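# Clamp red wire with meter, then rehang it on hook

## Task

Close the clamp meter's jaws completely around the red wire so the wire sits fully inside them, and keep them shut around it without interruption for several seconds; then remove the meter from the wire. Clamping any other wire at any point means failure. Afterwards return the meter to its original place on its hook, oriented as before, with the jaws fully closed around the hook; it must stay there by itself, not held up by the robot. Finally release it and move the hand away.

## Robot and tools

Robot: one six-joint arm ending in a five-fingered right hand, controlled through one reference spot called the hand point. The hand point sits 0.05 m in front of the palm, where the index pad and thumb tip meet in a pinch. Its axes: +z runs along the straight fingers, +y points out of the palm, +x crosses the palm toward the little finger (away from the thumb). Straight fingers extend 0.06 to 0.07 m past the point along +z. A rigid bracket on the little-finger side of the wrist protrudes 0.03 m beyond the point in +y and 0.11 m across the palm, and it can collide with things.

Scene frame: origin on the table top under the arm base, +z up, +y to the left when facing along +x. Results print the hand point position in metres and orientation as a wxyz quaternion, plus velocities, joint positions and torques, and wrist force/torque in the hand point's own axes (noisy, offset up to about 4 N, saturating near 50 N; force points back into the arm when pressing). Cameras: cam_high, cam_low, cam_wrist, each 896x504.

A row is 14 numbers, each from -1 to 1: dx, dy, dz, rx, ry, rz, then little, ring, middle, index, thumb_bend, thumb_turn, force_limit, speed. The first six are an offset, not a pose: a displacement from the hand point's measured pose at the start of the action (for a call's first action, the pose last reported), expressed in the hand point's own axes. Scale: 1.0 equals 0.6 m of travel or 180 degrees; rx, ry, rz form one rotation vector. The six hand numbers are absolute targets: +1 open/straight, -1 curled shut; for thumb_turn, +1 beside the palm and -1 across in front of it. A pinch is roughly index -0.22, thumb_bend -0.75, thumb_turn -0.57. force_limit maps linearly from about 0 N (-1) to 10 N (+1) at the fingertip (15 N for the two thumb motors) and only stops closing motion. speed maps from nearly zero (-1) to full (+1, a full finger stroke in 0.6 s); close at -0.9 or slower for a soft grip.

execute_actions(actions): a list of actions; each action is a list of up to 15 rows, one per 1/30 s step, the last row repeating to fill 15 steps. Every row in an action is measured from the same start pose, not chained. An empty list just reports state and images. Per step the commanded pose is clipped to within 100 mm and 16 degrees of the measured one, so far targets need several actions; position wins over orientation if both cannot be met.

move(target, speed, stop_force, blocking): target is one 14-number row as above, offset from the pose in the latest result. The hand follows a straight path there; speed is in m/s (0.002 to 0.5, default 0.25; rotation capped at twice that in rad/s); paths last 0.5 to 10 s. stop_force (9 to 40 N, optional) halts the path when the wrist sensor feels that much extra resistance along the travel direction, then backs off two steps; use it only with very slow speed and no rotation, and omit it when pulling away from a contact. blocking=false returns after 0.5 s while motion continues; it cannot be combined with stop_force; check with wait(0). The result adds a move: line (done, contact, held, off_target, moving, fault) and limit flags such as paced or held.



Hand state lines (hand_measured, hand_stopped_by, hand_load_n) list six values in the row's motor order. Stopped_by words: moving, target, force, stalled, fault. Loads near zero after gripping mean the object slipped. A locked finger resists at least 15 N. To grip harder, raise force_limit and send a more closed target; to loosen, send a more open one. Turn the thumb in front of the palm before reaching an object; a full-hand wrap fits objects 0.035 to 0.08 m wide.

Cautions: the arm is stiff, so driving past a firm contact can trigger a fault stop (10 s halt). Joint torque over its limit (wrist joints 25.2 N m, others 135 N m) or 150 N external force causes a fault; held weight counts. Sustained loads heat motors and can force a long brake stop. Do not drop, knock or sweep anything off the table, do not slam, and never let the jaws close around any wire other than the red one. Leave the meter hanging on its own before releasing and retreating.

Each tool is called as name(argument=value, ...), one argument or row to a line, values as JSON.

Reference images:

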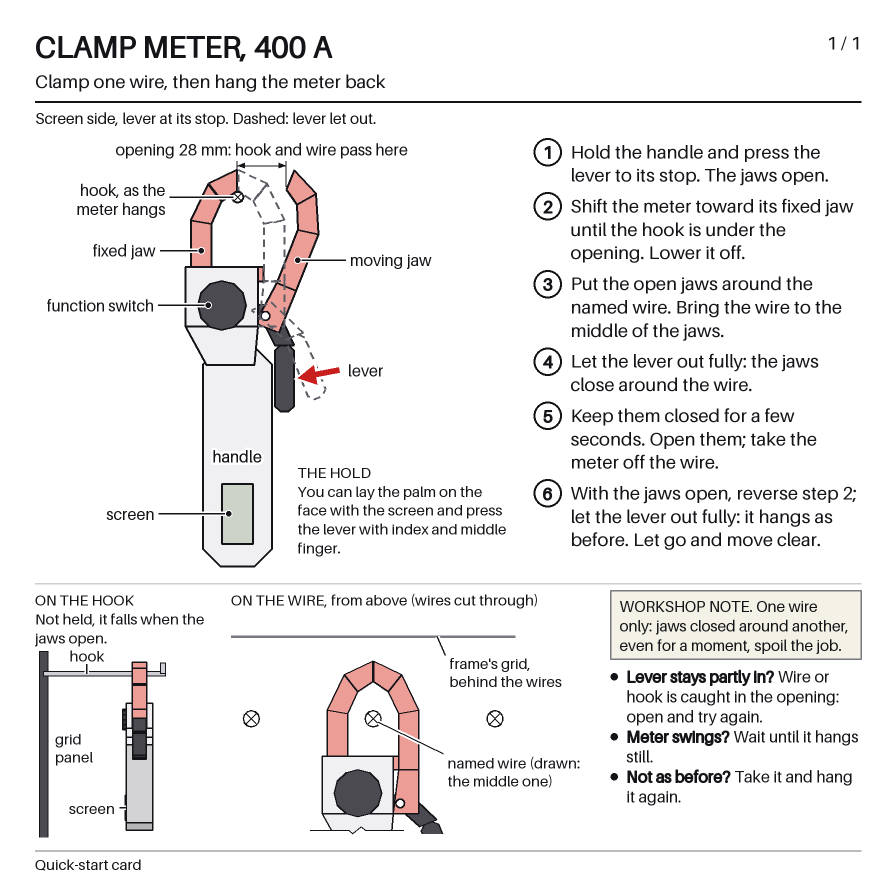

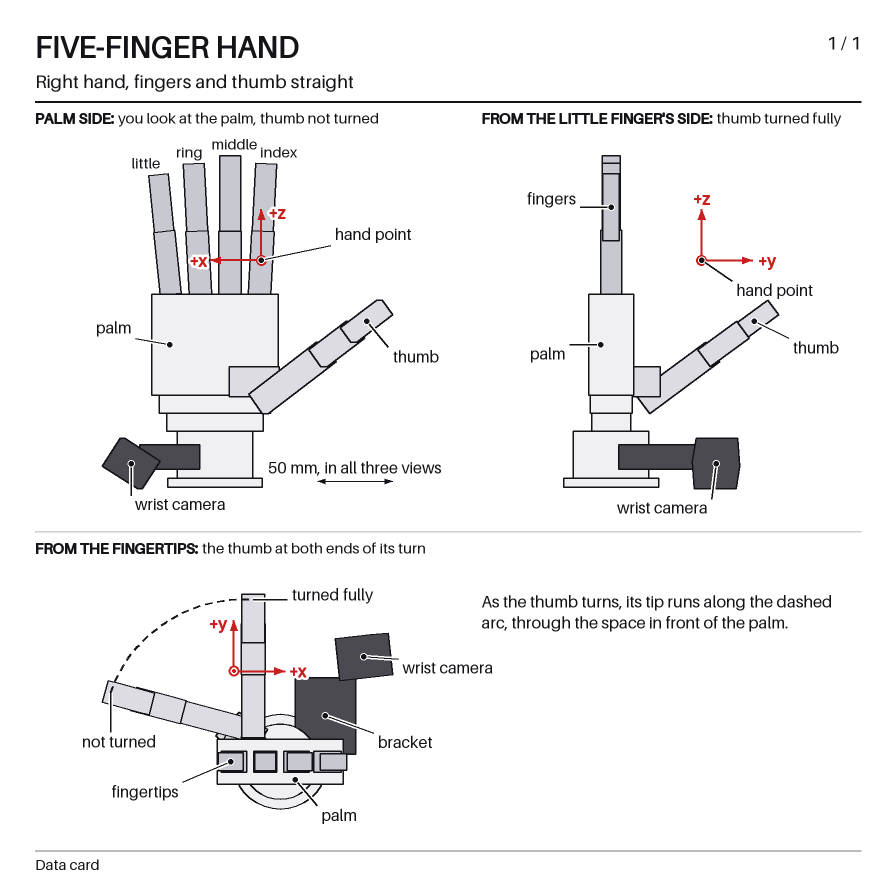

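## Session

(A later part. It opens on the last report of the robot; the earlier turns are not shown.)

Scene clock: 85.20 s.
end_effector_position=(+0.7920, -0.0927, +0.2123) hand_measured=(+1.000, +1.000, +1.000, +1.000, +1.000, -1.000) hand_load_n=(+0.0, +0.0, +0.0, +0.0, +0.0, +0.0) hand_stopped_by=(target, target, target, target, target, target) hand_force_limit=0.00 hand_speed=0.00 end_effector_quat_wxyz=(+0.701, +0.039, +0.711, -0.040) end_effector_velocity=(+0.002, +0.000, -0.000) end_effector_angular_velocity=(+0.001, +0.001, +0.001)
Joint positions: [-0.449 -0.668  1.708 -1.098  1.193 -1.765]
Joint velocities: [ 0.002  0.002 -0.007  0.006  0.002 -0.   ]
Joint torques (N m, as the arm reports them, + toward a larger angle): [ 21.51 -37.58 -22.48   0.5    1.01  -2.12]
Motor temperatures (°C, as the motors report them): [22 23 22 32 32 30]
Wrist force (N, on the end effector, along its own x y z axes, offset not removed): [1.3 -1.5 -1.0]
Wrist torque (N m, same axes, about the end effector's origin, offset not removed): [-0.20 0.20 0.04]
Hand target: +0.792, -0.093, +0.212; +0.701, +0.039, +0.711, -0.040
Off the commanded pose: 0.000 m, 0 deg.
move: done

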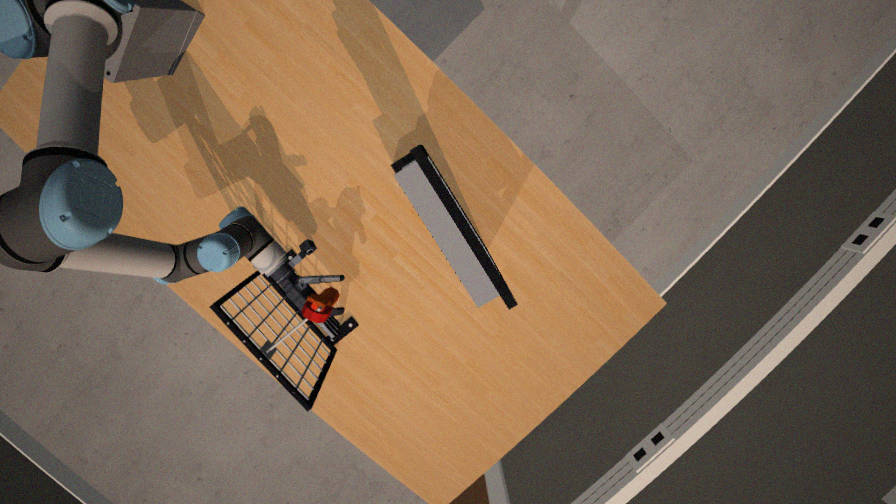

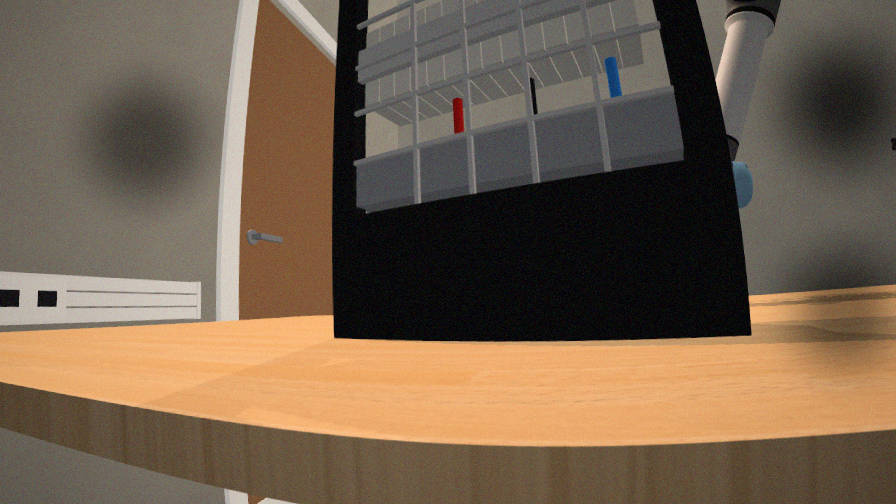

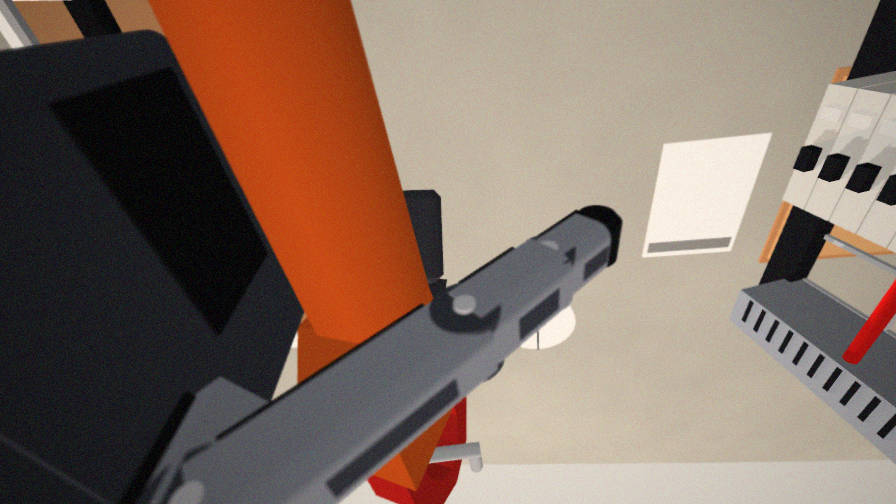

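The palm edge caught it. Back off in y.

move(
  target=[0,-0.025,0,0,0,0,1,1,1,1,1,-1,0,0],
  speed=0.02,
)

wait(
  seconds=3,
)

zoom_image(
  camera="cam_high",
  region=[230, 220, 390, 380],
)

Scene clock: 91.97 s.
end_effector_position=(+0.7904, -0.1073, +0.2123) hand_measured=(+1.000, +1.000, +1.000, +1.000, +1.000, -1.000) hand_load_n=(+0.0, +0.0, +0.0, +0.0, +0.0, +0.0) hand_stopped_by=(target, target, target, target, target, target) hand_force_limit=0.00 hand_speed=0.00 end_effector_quat_wxyz=(+0.701, +0.039, +0.711, -0.040) end_effector_velocity=(+0.000, -0.003, +0.001) end_effector_angular_velocity=(-0.001, -0.001, -0.000)
Joint positions: [-0.473 -0.672  1.703 -1.089  1.169 -1.763]
Joint velocities: [-0.005 -0.002 -0.001  0.002 -0.004  0.   ]
Joint torques (N m, as the arm reports them, + toward a larger angle): [  2.22 -49.2  -22.6    0.87  -1.56   2.54]
Motor temperatures (°C, as the motors report them): [22 23 22 32 32 30]
Wrist force (N, on the end effector, along its own x y z axes, offset not removed): [-0.6 -0.4 -0.1]
Wrist torque (N m, same axes, about the end effector's origin, offset not removed): [-0.03 0.29 -0.14]
Hand target: +0.790, -0.108, +0.212; +0.701, +0.039, +0.711, -0.040
Off the commanded pose: 0.000 m, 0 deg.
move: done

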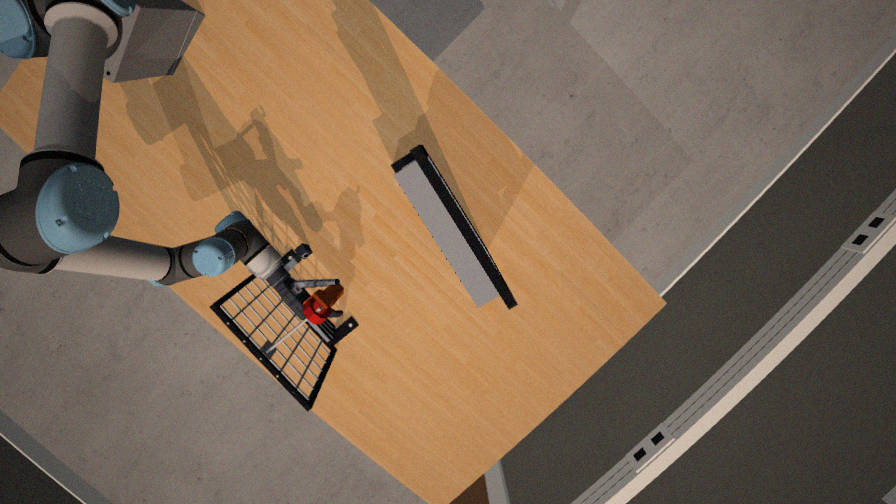

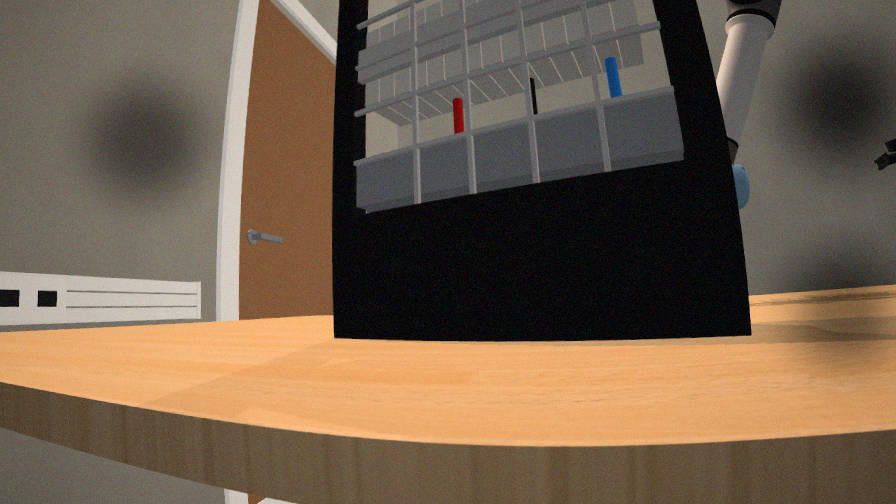

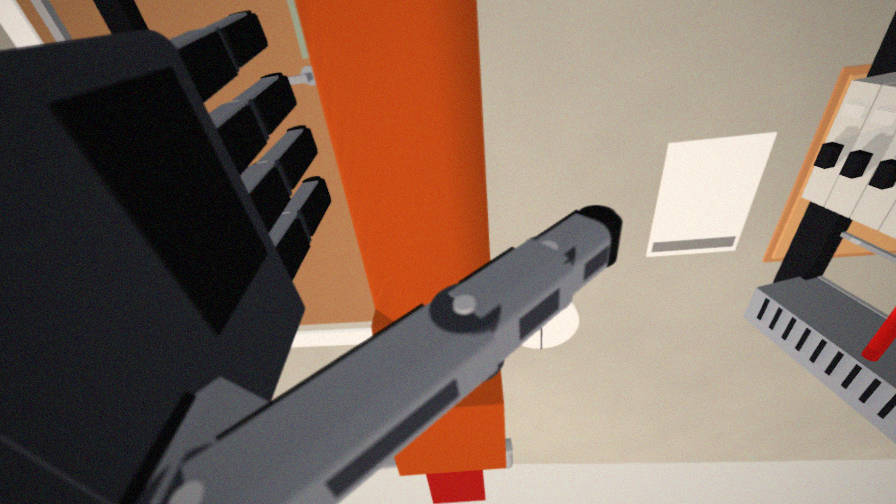

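Scene clock: 94.97 s.
end_effector_position=(+0.7904, -0.1076, +0.2123) hand_measured=(+1.000, +1.000, +1.000, +1.000, +1.000, -1.000) hand_load_n=(+0.0, +0.0, +0.0, +0.0, +0.0, +0.0) hand_stopped_by=(target, target, target, target, target, target) hand_force_limit=0.00 hand_speed=0.00 end_effector_quat_wxyz=(+0.701, +0.039, +0.711, -0.040) end_effector_velocity=(-0.000, -0.001, -0.001) end_effector_angular_velocity=(-0.000, +0.001, -0.002)
Joint positions: [-0.474 -0.672  1.703 -1.089  1.168 -1.763]
Joint velocities: [-0.002  0.001 -0.    -0.001  0.001 -0.   ]
Joint torques (N m, as the arm reports them, + toward a larger angle): [  1.56 -49.06 -22.3    1.1   -1.73   2.54]
Motor temperatures (°C, as the motors report them): [22 23 22 32 32 30]
Wrist force (N, on the end effector, along its own x y z axes, offset not removed): [-0.2 0.0 -1.0]
Wrist torque (N m, same axes, about the end effector's origin, offset not removed): [0.11 0.17 -0.08]
Hand target: +0.790, -0.108, +0.212; +0.701, +0.039, +0.711, -0.040
Off the commanded pose: 0.000 m, 0 deg.
wait: 3.00 s; at rest by 0.17 s

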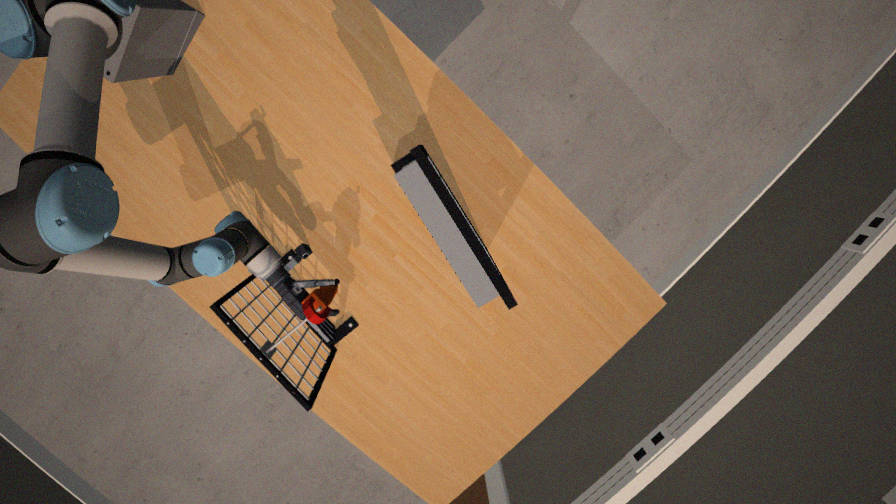

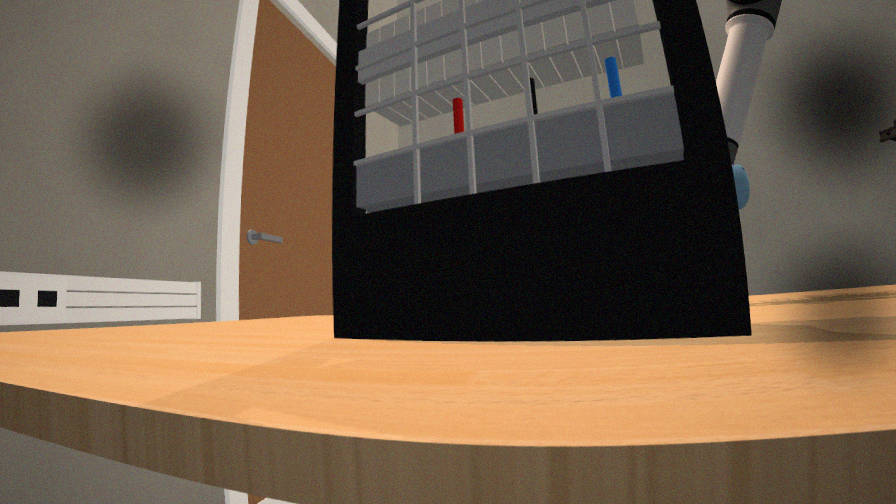

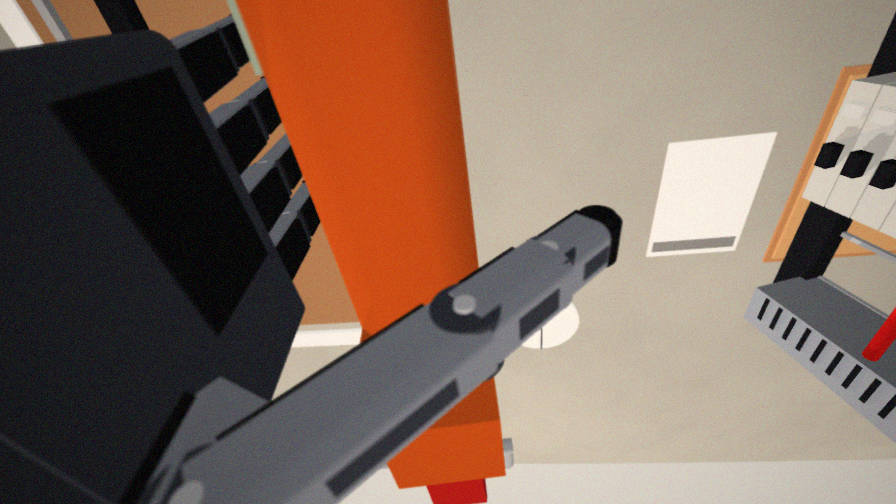

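Region (230, 220, 390, 380) of cam_high's 896x504 image, scaled by 3.150, with more detail than that image has.

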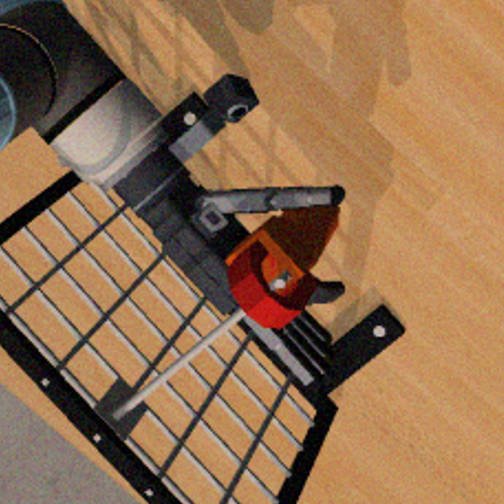

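move(
  target=[-0.012,0.034,0.01,0,0,0,1,1,1,1,1,-1,0,0],
  speed=0.015,
)

move(
  target=[0,0,0,0,0,0,-1,-1,1,1,-1,-1,1,-0.8],
)

zoom_image(
  camera="cam_high",
  region=[230, 220, 390, 380],
)

Scene clock: 102.17 s.
end_effector_position=(+0.7986, -0.0883, +0.2193) hand_measured=(+1.000, +1.000, +1.000, +1.000, +1.000, -1.000) hand_load_n=(+0.0, +0.0, +0.0, +0.0, +0.0, +0.0) hand_stopped_by=(target, target, target, target, target, target) hand_force_limit=0.00 hand_speed=0.00 end_effector_quat_wxyz=(+0.701, +0.039, +0.711, -0.040) end_effector_velocity=(+0.001, +0.002, +0.001) end_effector_angular_velocity=(-0.000, -0.000, +0.001)
Joint positions: [-0.434 -0.675  1.695 -1.078  1.208 -1.766]
Joint velocities: [ 0.004 -0.001 -0.001  0.003  0.004 -0.   ]
Joint torques (N m, as the arm reports them, + toward a larger angle): [ 21.18 -49.15 -22.98   0.87   1.13  -2.26]
Motor temperatures (°C, as the motors report them): [22 23 22 32 32 30]
Wrist force (N, on the end effector, along its own x y z axes, offset not removed): [2.1 2.5 2.7]
Wrist torque (N m, same axes, about the end effector's origin, offset not removed): [0.13 -0.40 0.17]
Hand target: +0.799, -0.088, +0.219; +0.701, +0.039, +0.711, -0.040
Off the commanded pose: 0.000 m, 0 deg.
move: done

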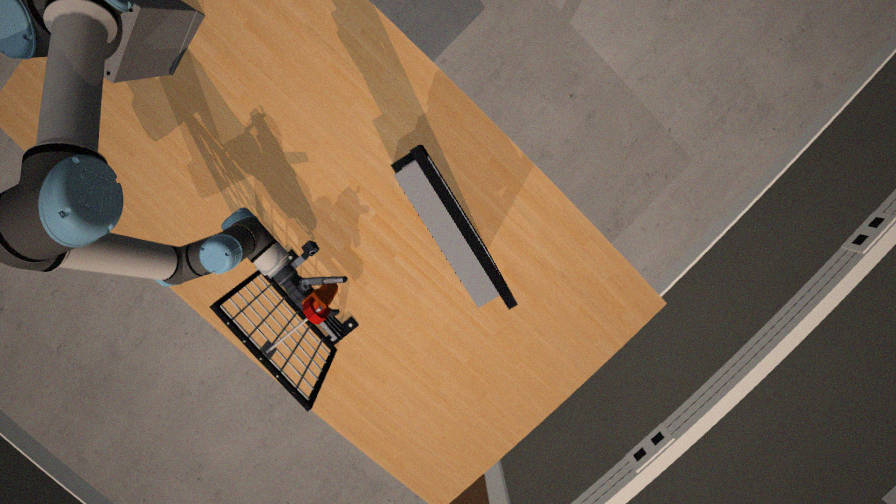

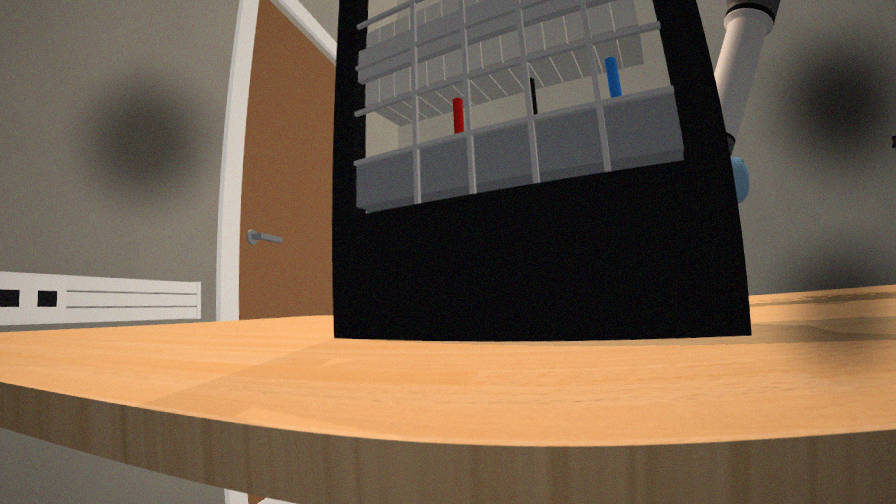

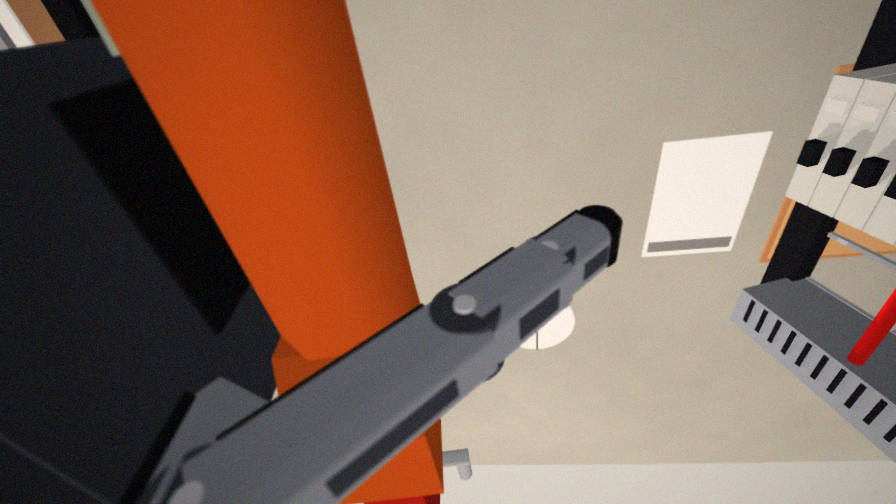

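Scene clock: 107.17 s.
end_effector_position=(+0.7986, -0.0883, +0.2193) hand_measured=(-0.632, -0.632, +1.000, +1.000, -0.030, -1.000) hand_load_n=(+0.0, +0.0, +0.0, +0.0, +0.0, +0.0) hand_stopped_by=(moving, moving, target, target, moving, target) hand_force_limit=1.00 hand_speed=-0.80 end_effector_quat_wxyz=(+0.701, +0.039, +0.711, -0.040) end_effector_velocity=(-0.000, -0.000, +0.000) end_effector_angular_velocity=(-0.000, -0.000, -0.000)
Joint positions: [-0.434 -0.675  1.695 -1.078  1.208 -1.766]
Joint velocities: [-0.    -0.001  0.001 -0.001 -0.     0.   ]
Joint torques (N m, as the arm reports them, + toward a larger angle): [  2.54 -36.78   1.96  -3.59  -1.72   2.49]
Motor temperatures (°C, as the motors report them): [22 23 22 32 32 30]
Wrist force (N, on the end effector, along its own x y z axes, offset not removed): [1.0 -2.3 0.4]
Wrist torque (N m, same axes, about the end effector's origin, offset not removed): [-0.22 -0.03 0.05]
Hand target: +0.799, -0.088, +0.219; +0.701, +0.039, +0.711, -0.040
Off the commanded pose: 0.000 m, 0 deg.
move: moving (no rest 5 s after the path's end)

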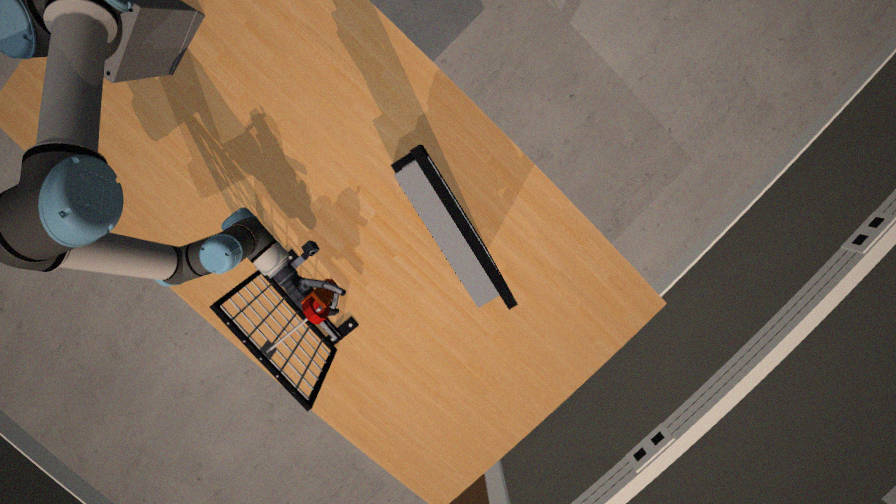

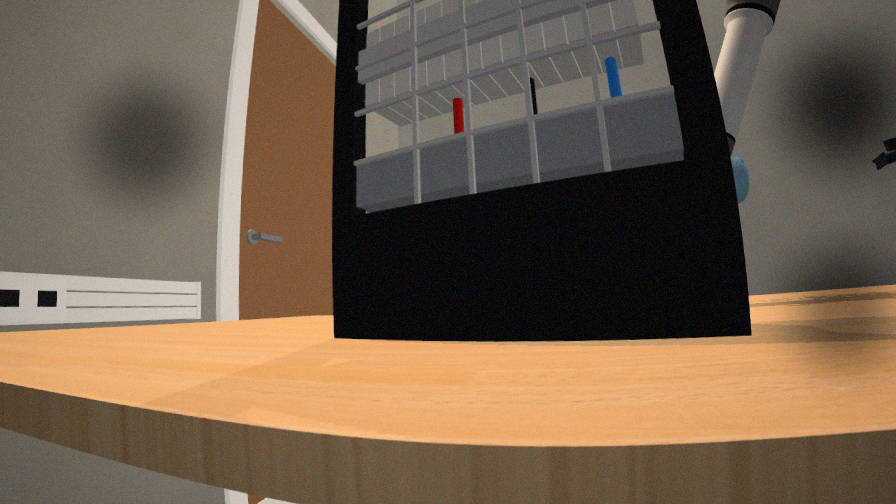

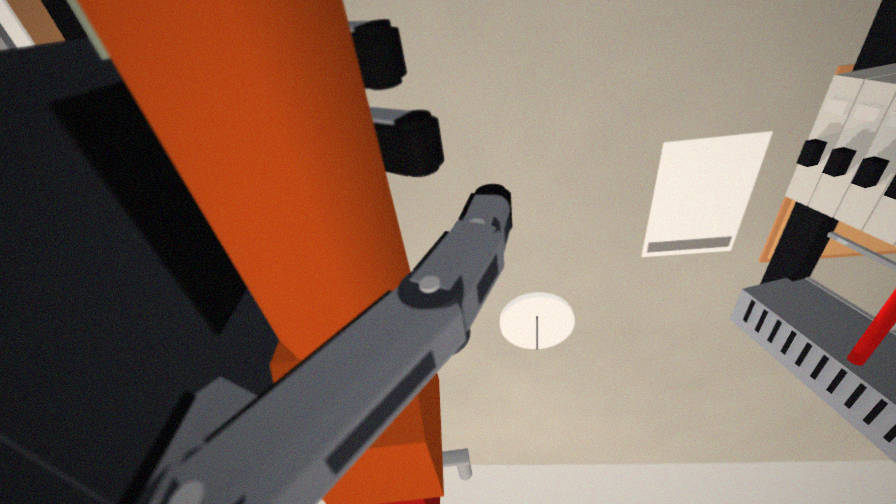

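Region (230, 220, 390, 380) of cam_high's 896x504 image, scaled by 3.150, with more detail than that image has.

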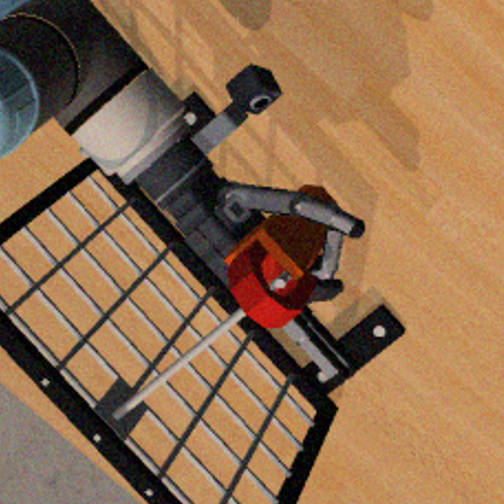

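wait(
  seconds=2,
)

move(
  target=[0,0,0,0,0,0,-0.98,-0.98,-1,-1,-1,-1,1,-0.7],
)

zoom_image(
  camera="cam_high",
  region=[230, 220, 390, 380],
)

Scene clock: 119.23 s.
end_effector_position=(+0.7986, -0.0883, +0.2193) hand_measured=(-0.758, -0.744, +1.000, +1.000, -0.622, -1.000) hand_load_n=(+10.5, +10.5, +0.0, +0.0, +14.5, +3.5) hand_stopped_by=(force, force, target, target, force, target) hand_force_limit=1.00 hand_speed=-0.80 end_effector_quat_wxyz=(+0.701, +0.039, +0.711, -0.040) end_effector_velocity=(+0.000, -0.001, +0.001) end_effector_angular_velocity=(-0.000, -0.001, -0.001)
Joint positions: [-0.434 -0.675  1.695 -1.078  1.208 -1.766]
Joint velocities: [-0.001 -0.001  0.    -0.     0.001  0.   ]
Joint torques (N m, as the arm reports them, + toward a larger angle): [  2.58 -48.73   0.91  -3.18   1.27   2.52]
Motor temperatures (°C, as the motors report them): [22 23 22 32 32 30]
Wrist force (N, on the end effector, along its own x y z axes, offset not removed): [0.6 -0.7 -1.0]
Wrist torque (N m, same axes, about the end effector's origin, offset not removed): [-0.23 -0.32 -0.05]
Hand target: +0.799, -0.088, +0.219; +0.701, +0.039, +0.711, -0.040
Off the commanded pose: 0.000 m, 0 deg.
wait: 2.00 s; at rest from the start

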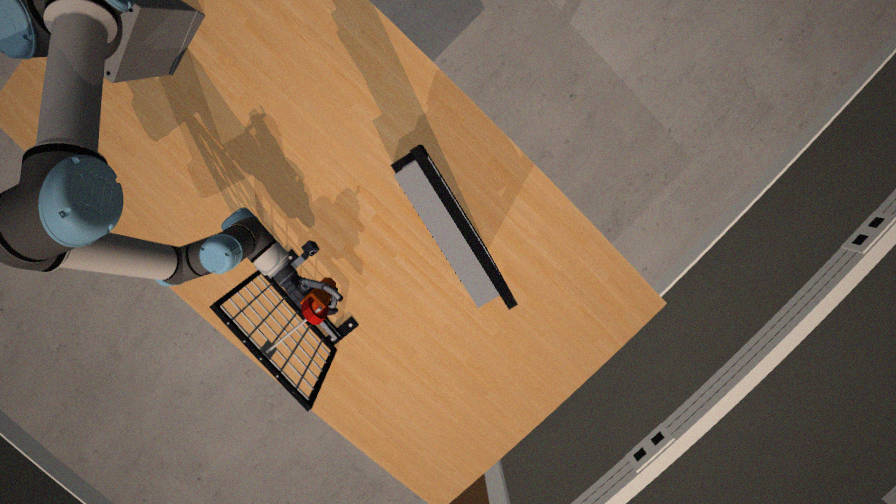

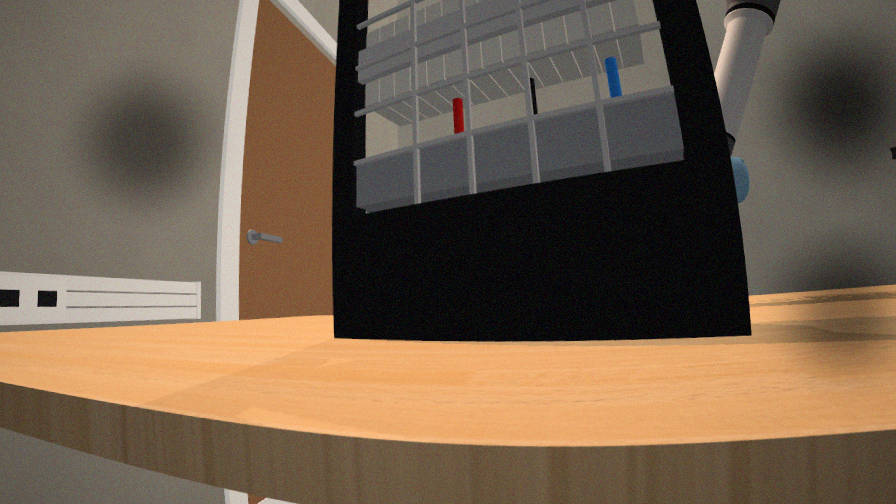

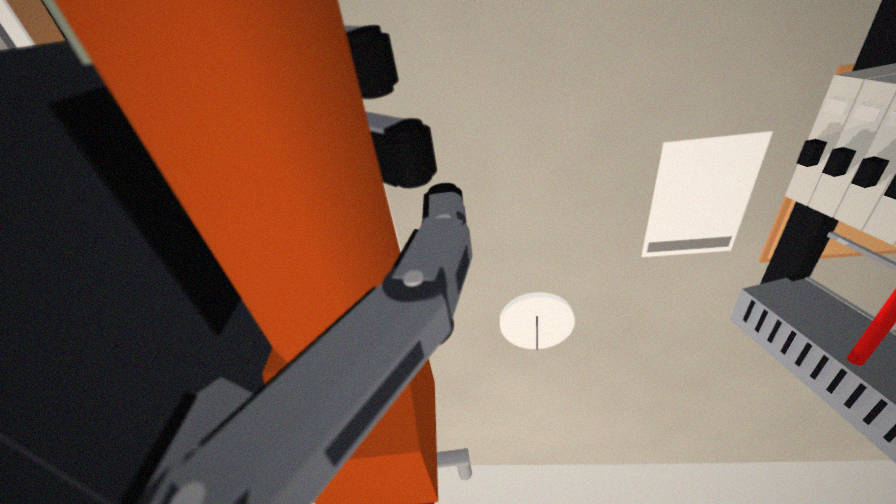

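Scene clock: 122.13 s.
end_effector_position=(+0.7986, -0.0883, +0.2193) hand_measured=(-0.758, -0.744, -0.258, -0.304, -0.622, -1.000) hand_load_n=(+10.5, +10.0, +9.5, +11.5, +15.5, +1.5) hand_stopped_by=(force, force, force, force, force, target) hand_force_limit=1.00 hand_speed=-0.70 end_effector_quat_wxyz=(+0.701, +0.039, +0.711, -0.040) end_effector_velocity=(+0.000, -0.000, -0.001) end_effector_angular_velocity=(+0.000, +0.001, -0.000)
Joint positions: [-0.434 -0.675  1.695 -1.078  1.208 -1.766]
Joint velocities: [-0.     0.001 -0.     0.     0.     0.   ]
Joint torques (N m, as the arm reports them, + toward a larger angle): [  2.81 -49.47   0.31  -3.27  -0.28   2.45]
Motor temperatures (°C, as the motors report them): [22 23 22 32 32 30]
Wrist force (N, on the end effector, along its own x y z axes, offset not removed): [1.2 -0.7 -1.9]
Wrist torque (N m, same axes, about the end effector's origin, offset not removed): [0.24 -0.05 0.03]
Hand target: +0.799, -0.088, +0.219; +0.701, +0.039, +0.711, -0.040
Off the commanded pose: 0.000 m, 0 deg.
move: done

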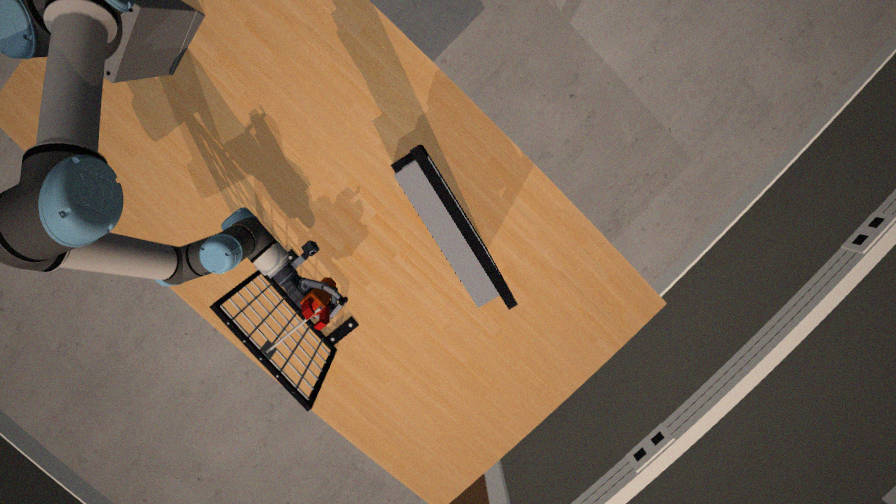

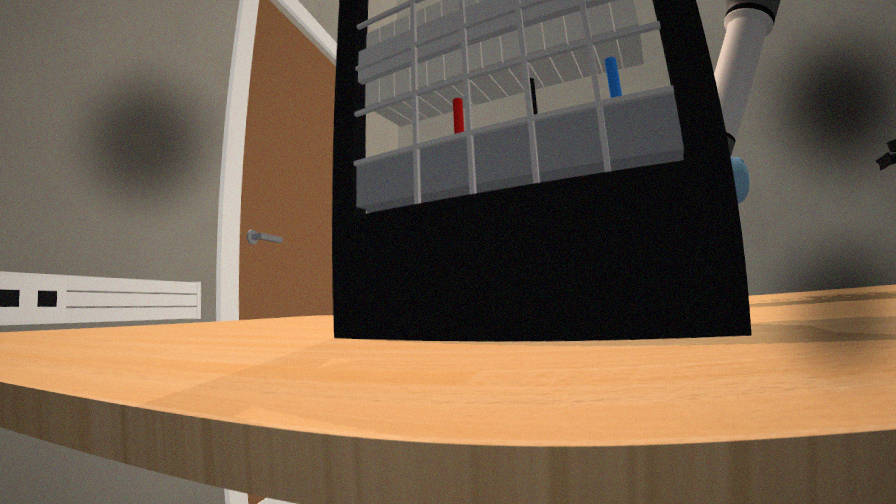

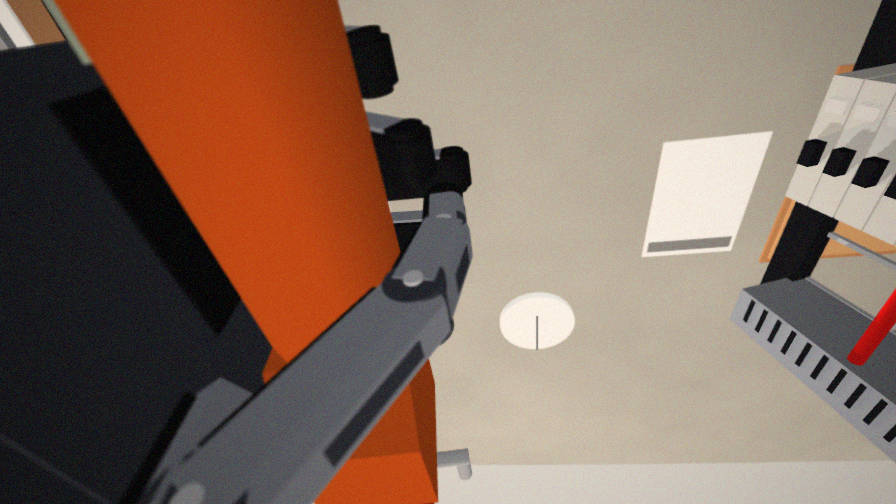

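Region (230, 220, 390, 380) of cam_high's 896x504 image, scaled by 3.150, with more detail than that image has.

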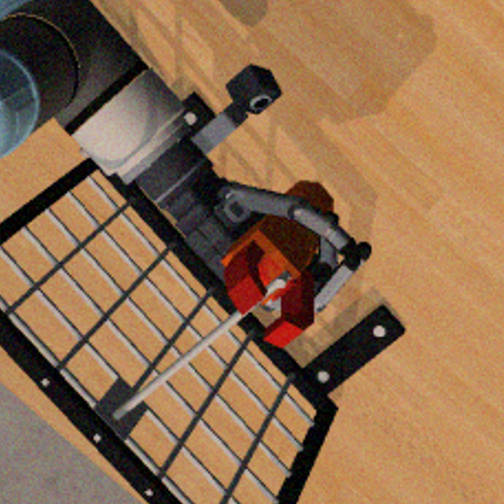

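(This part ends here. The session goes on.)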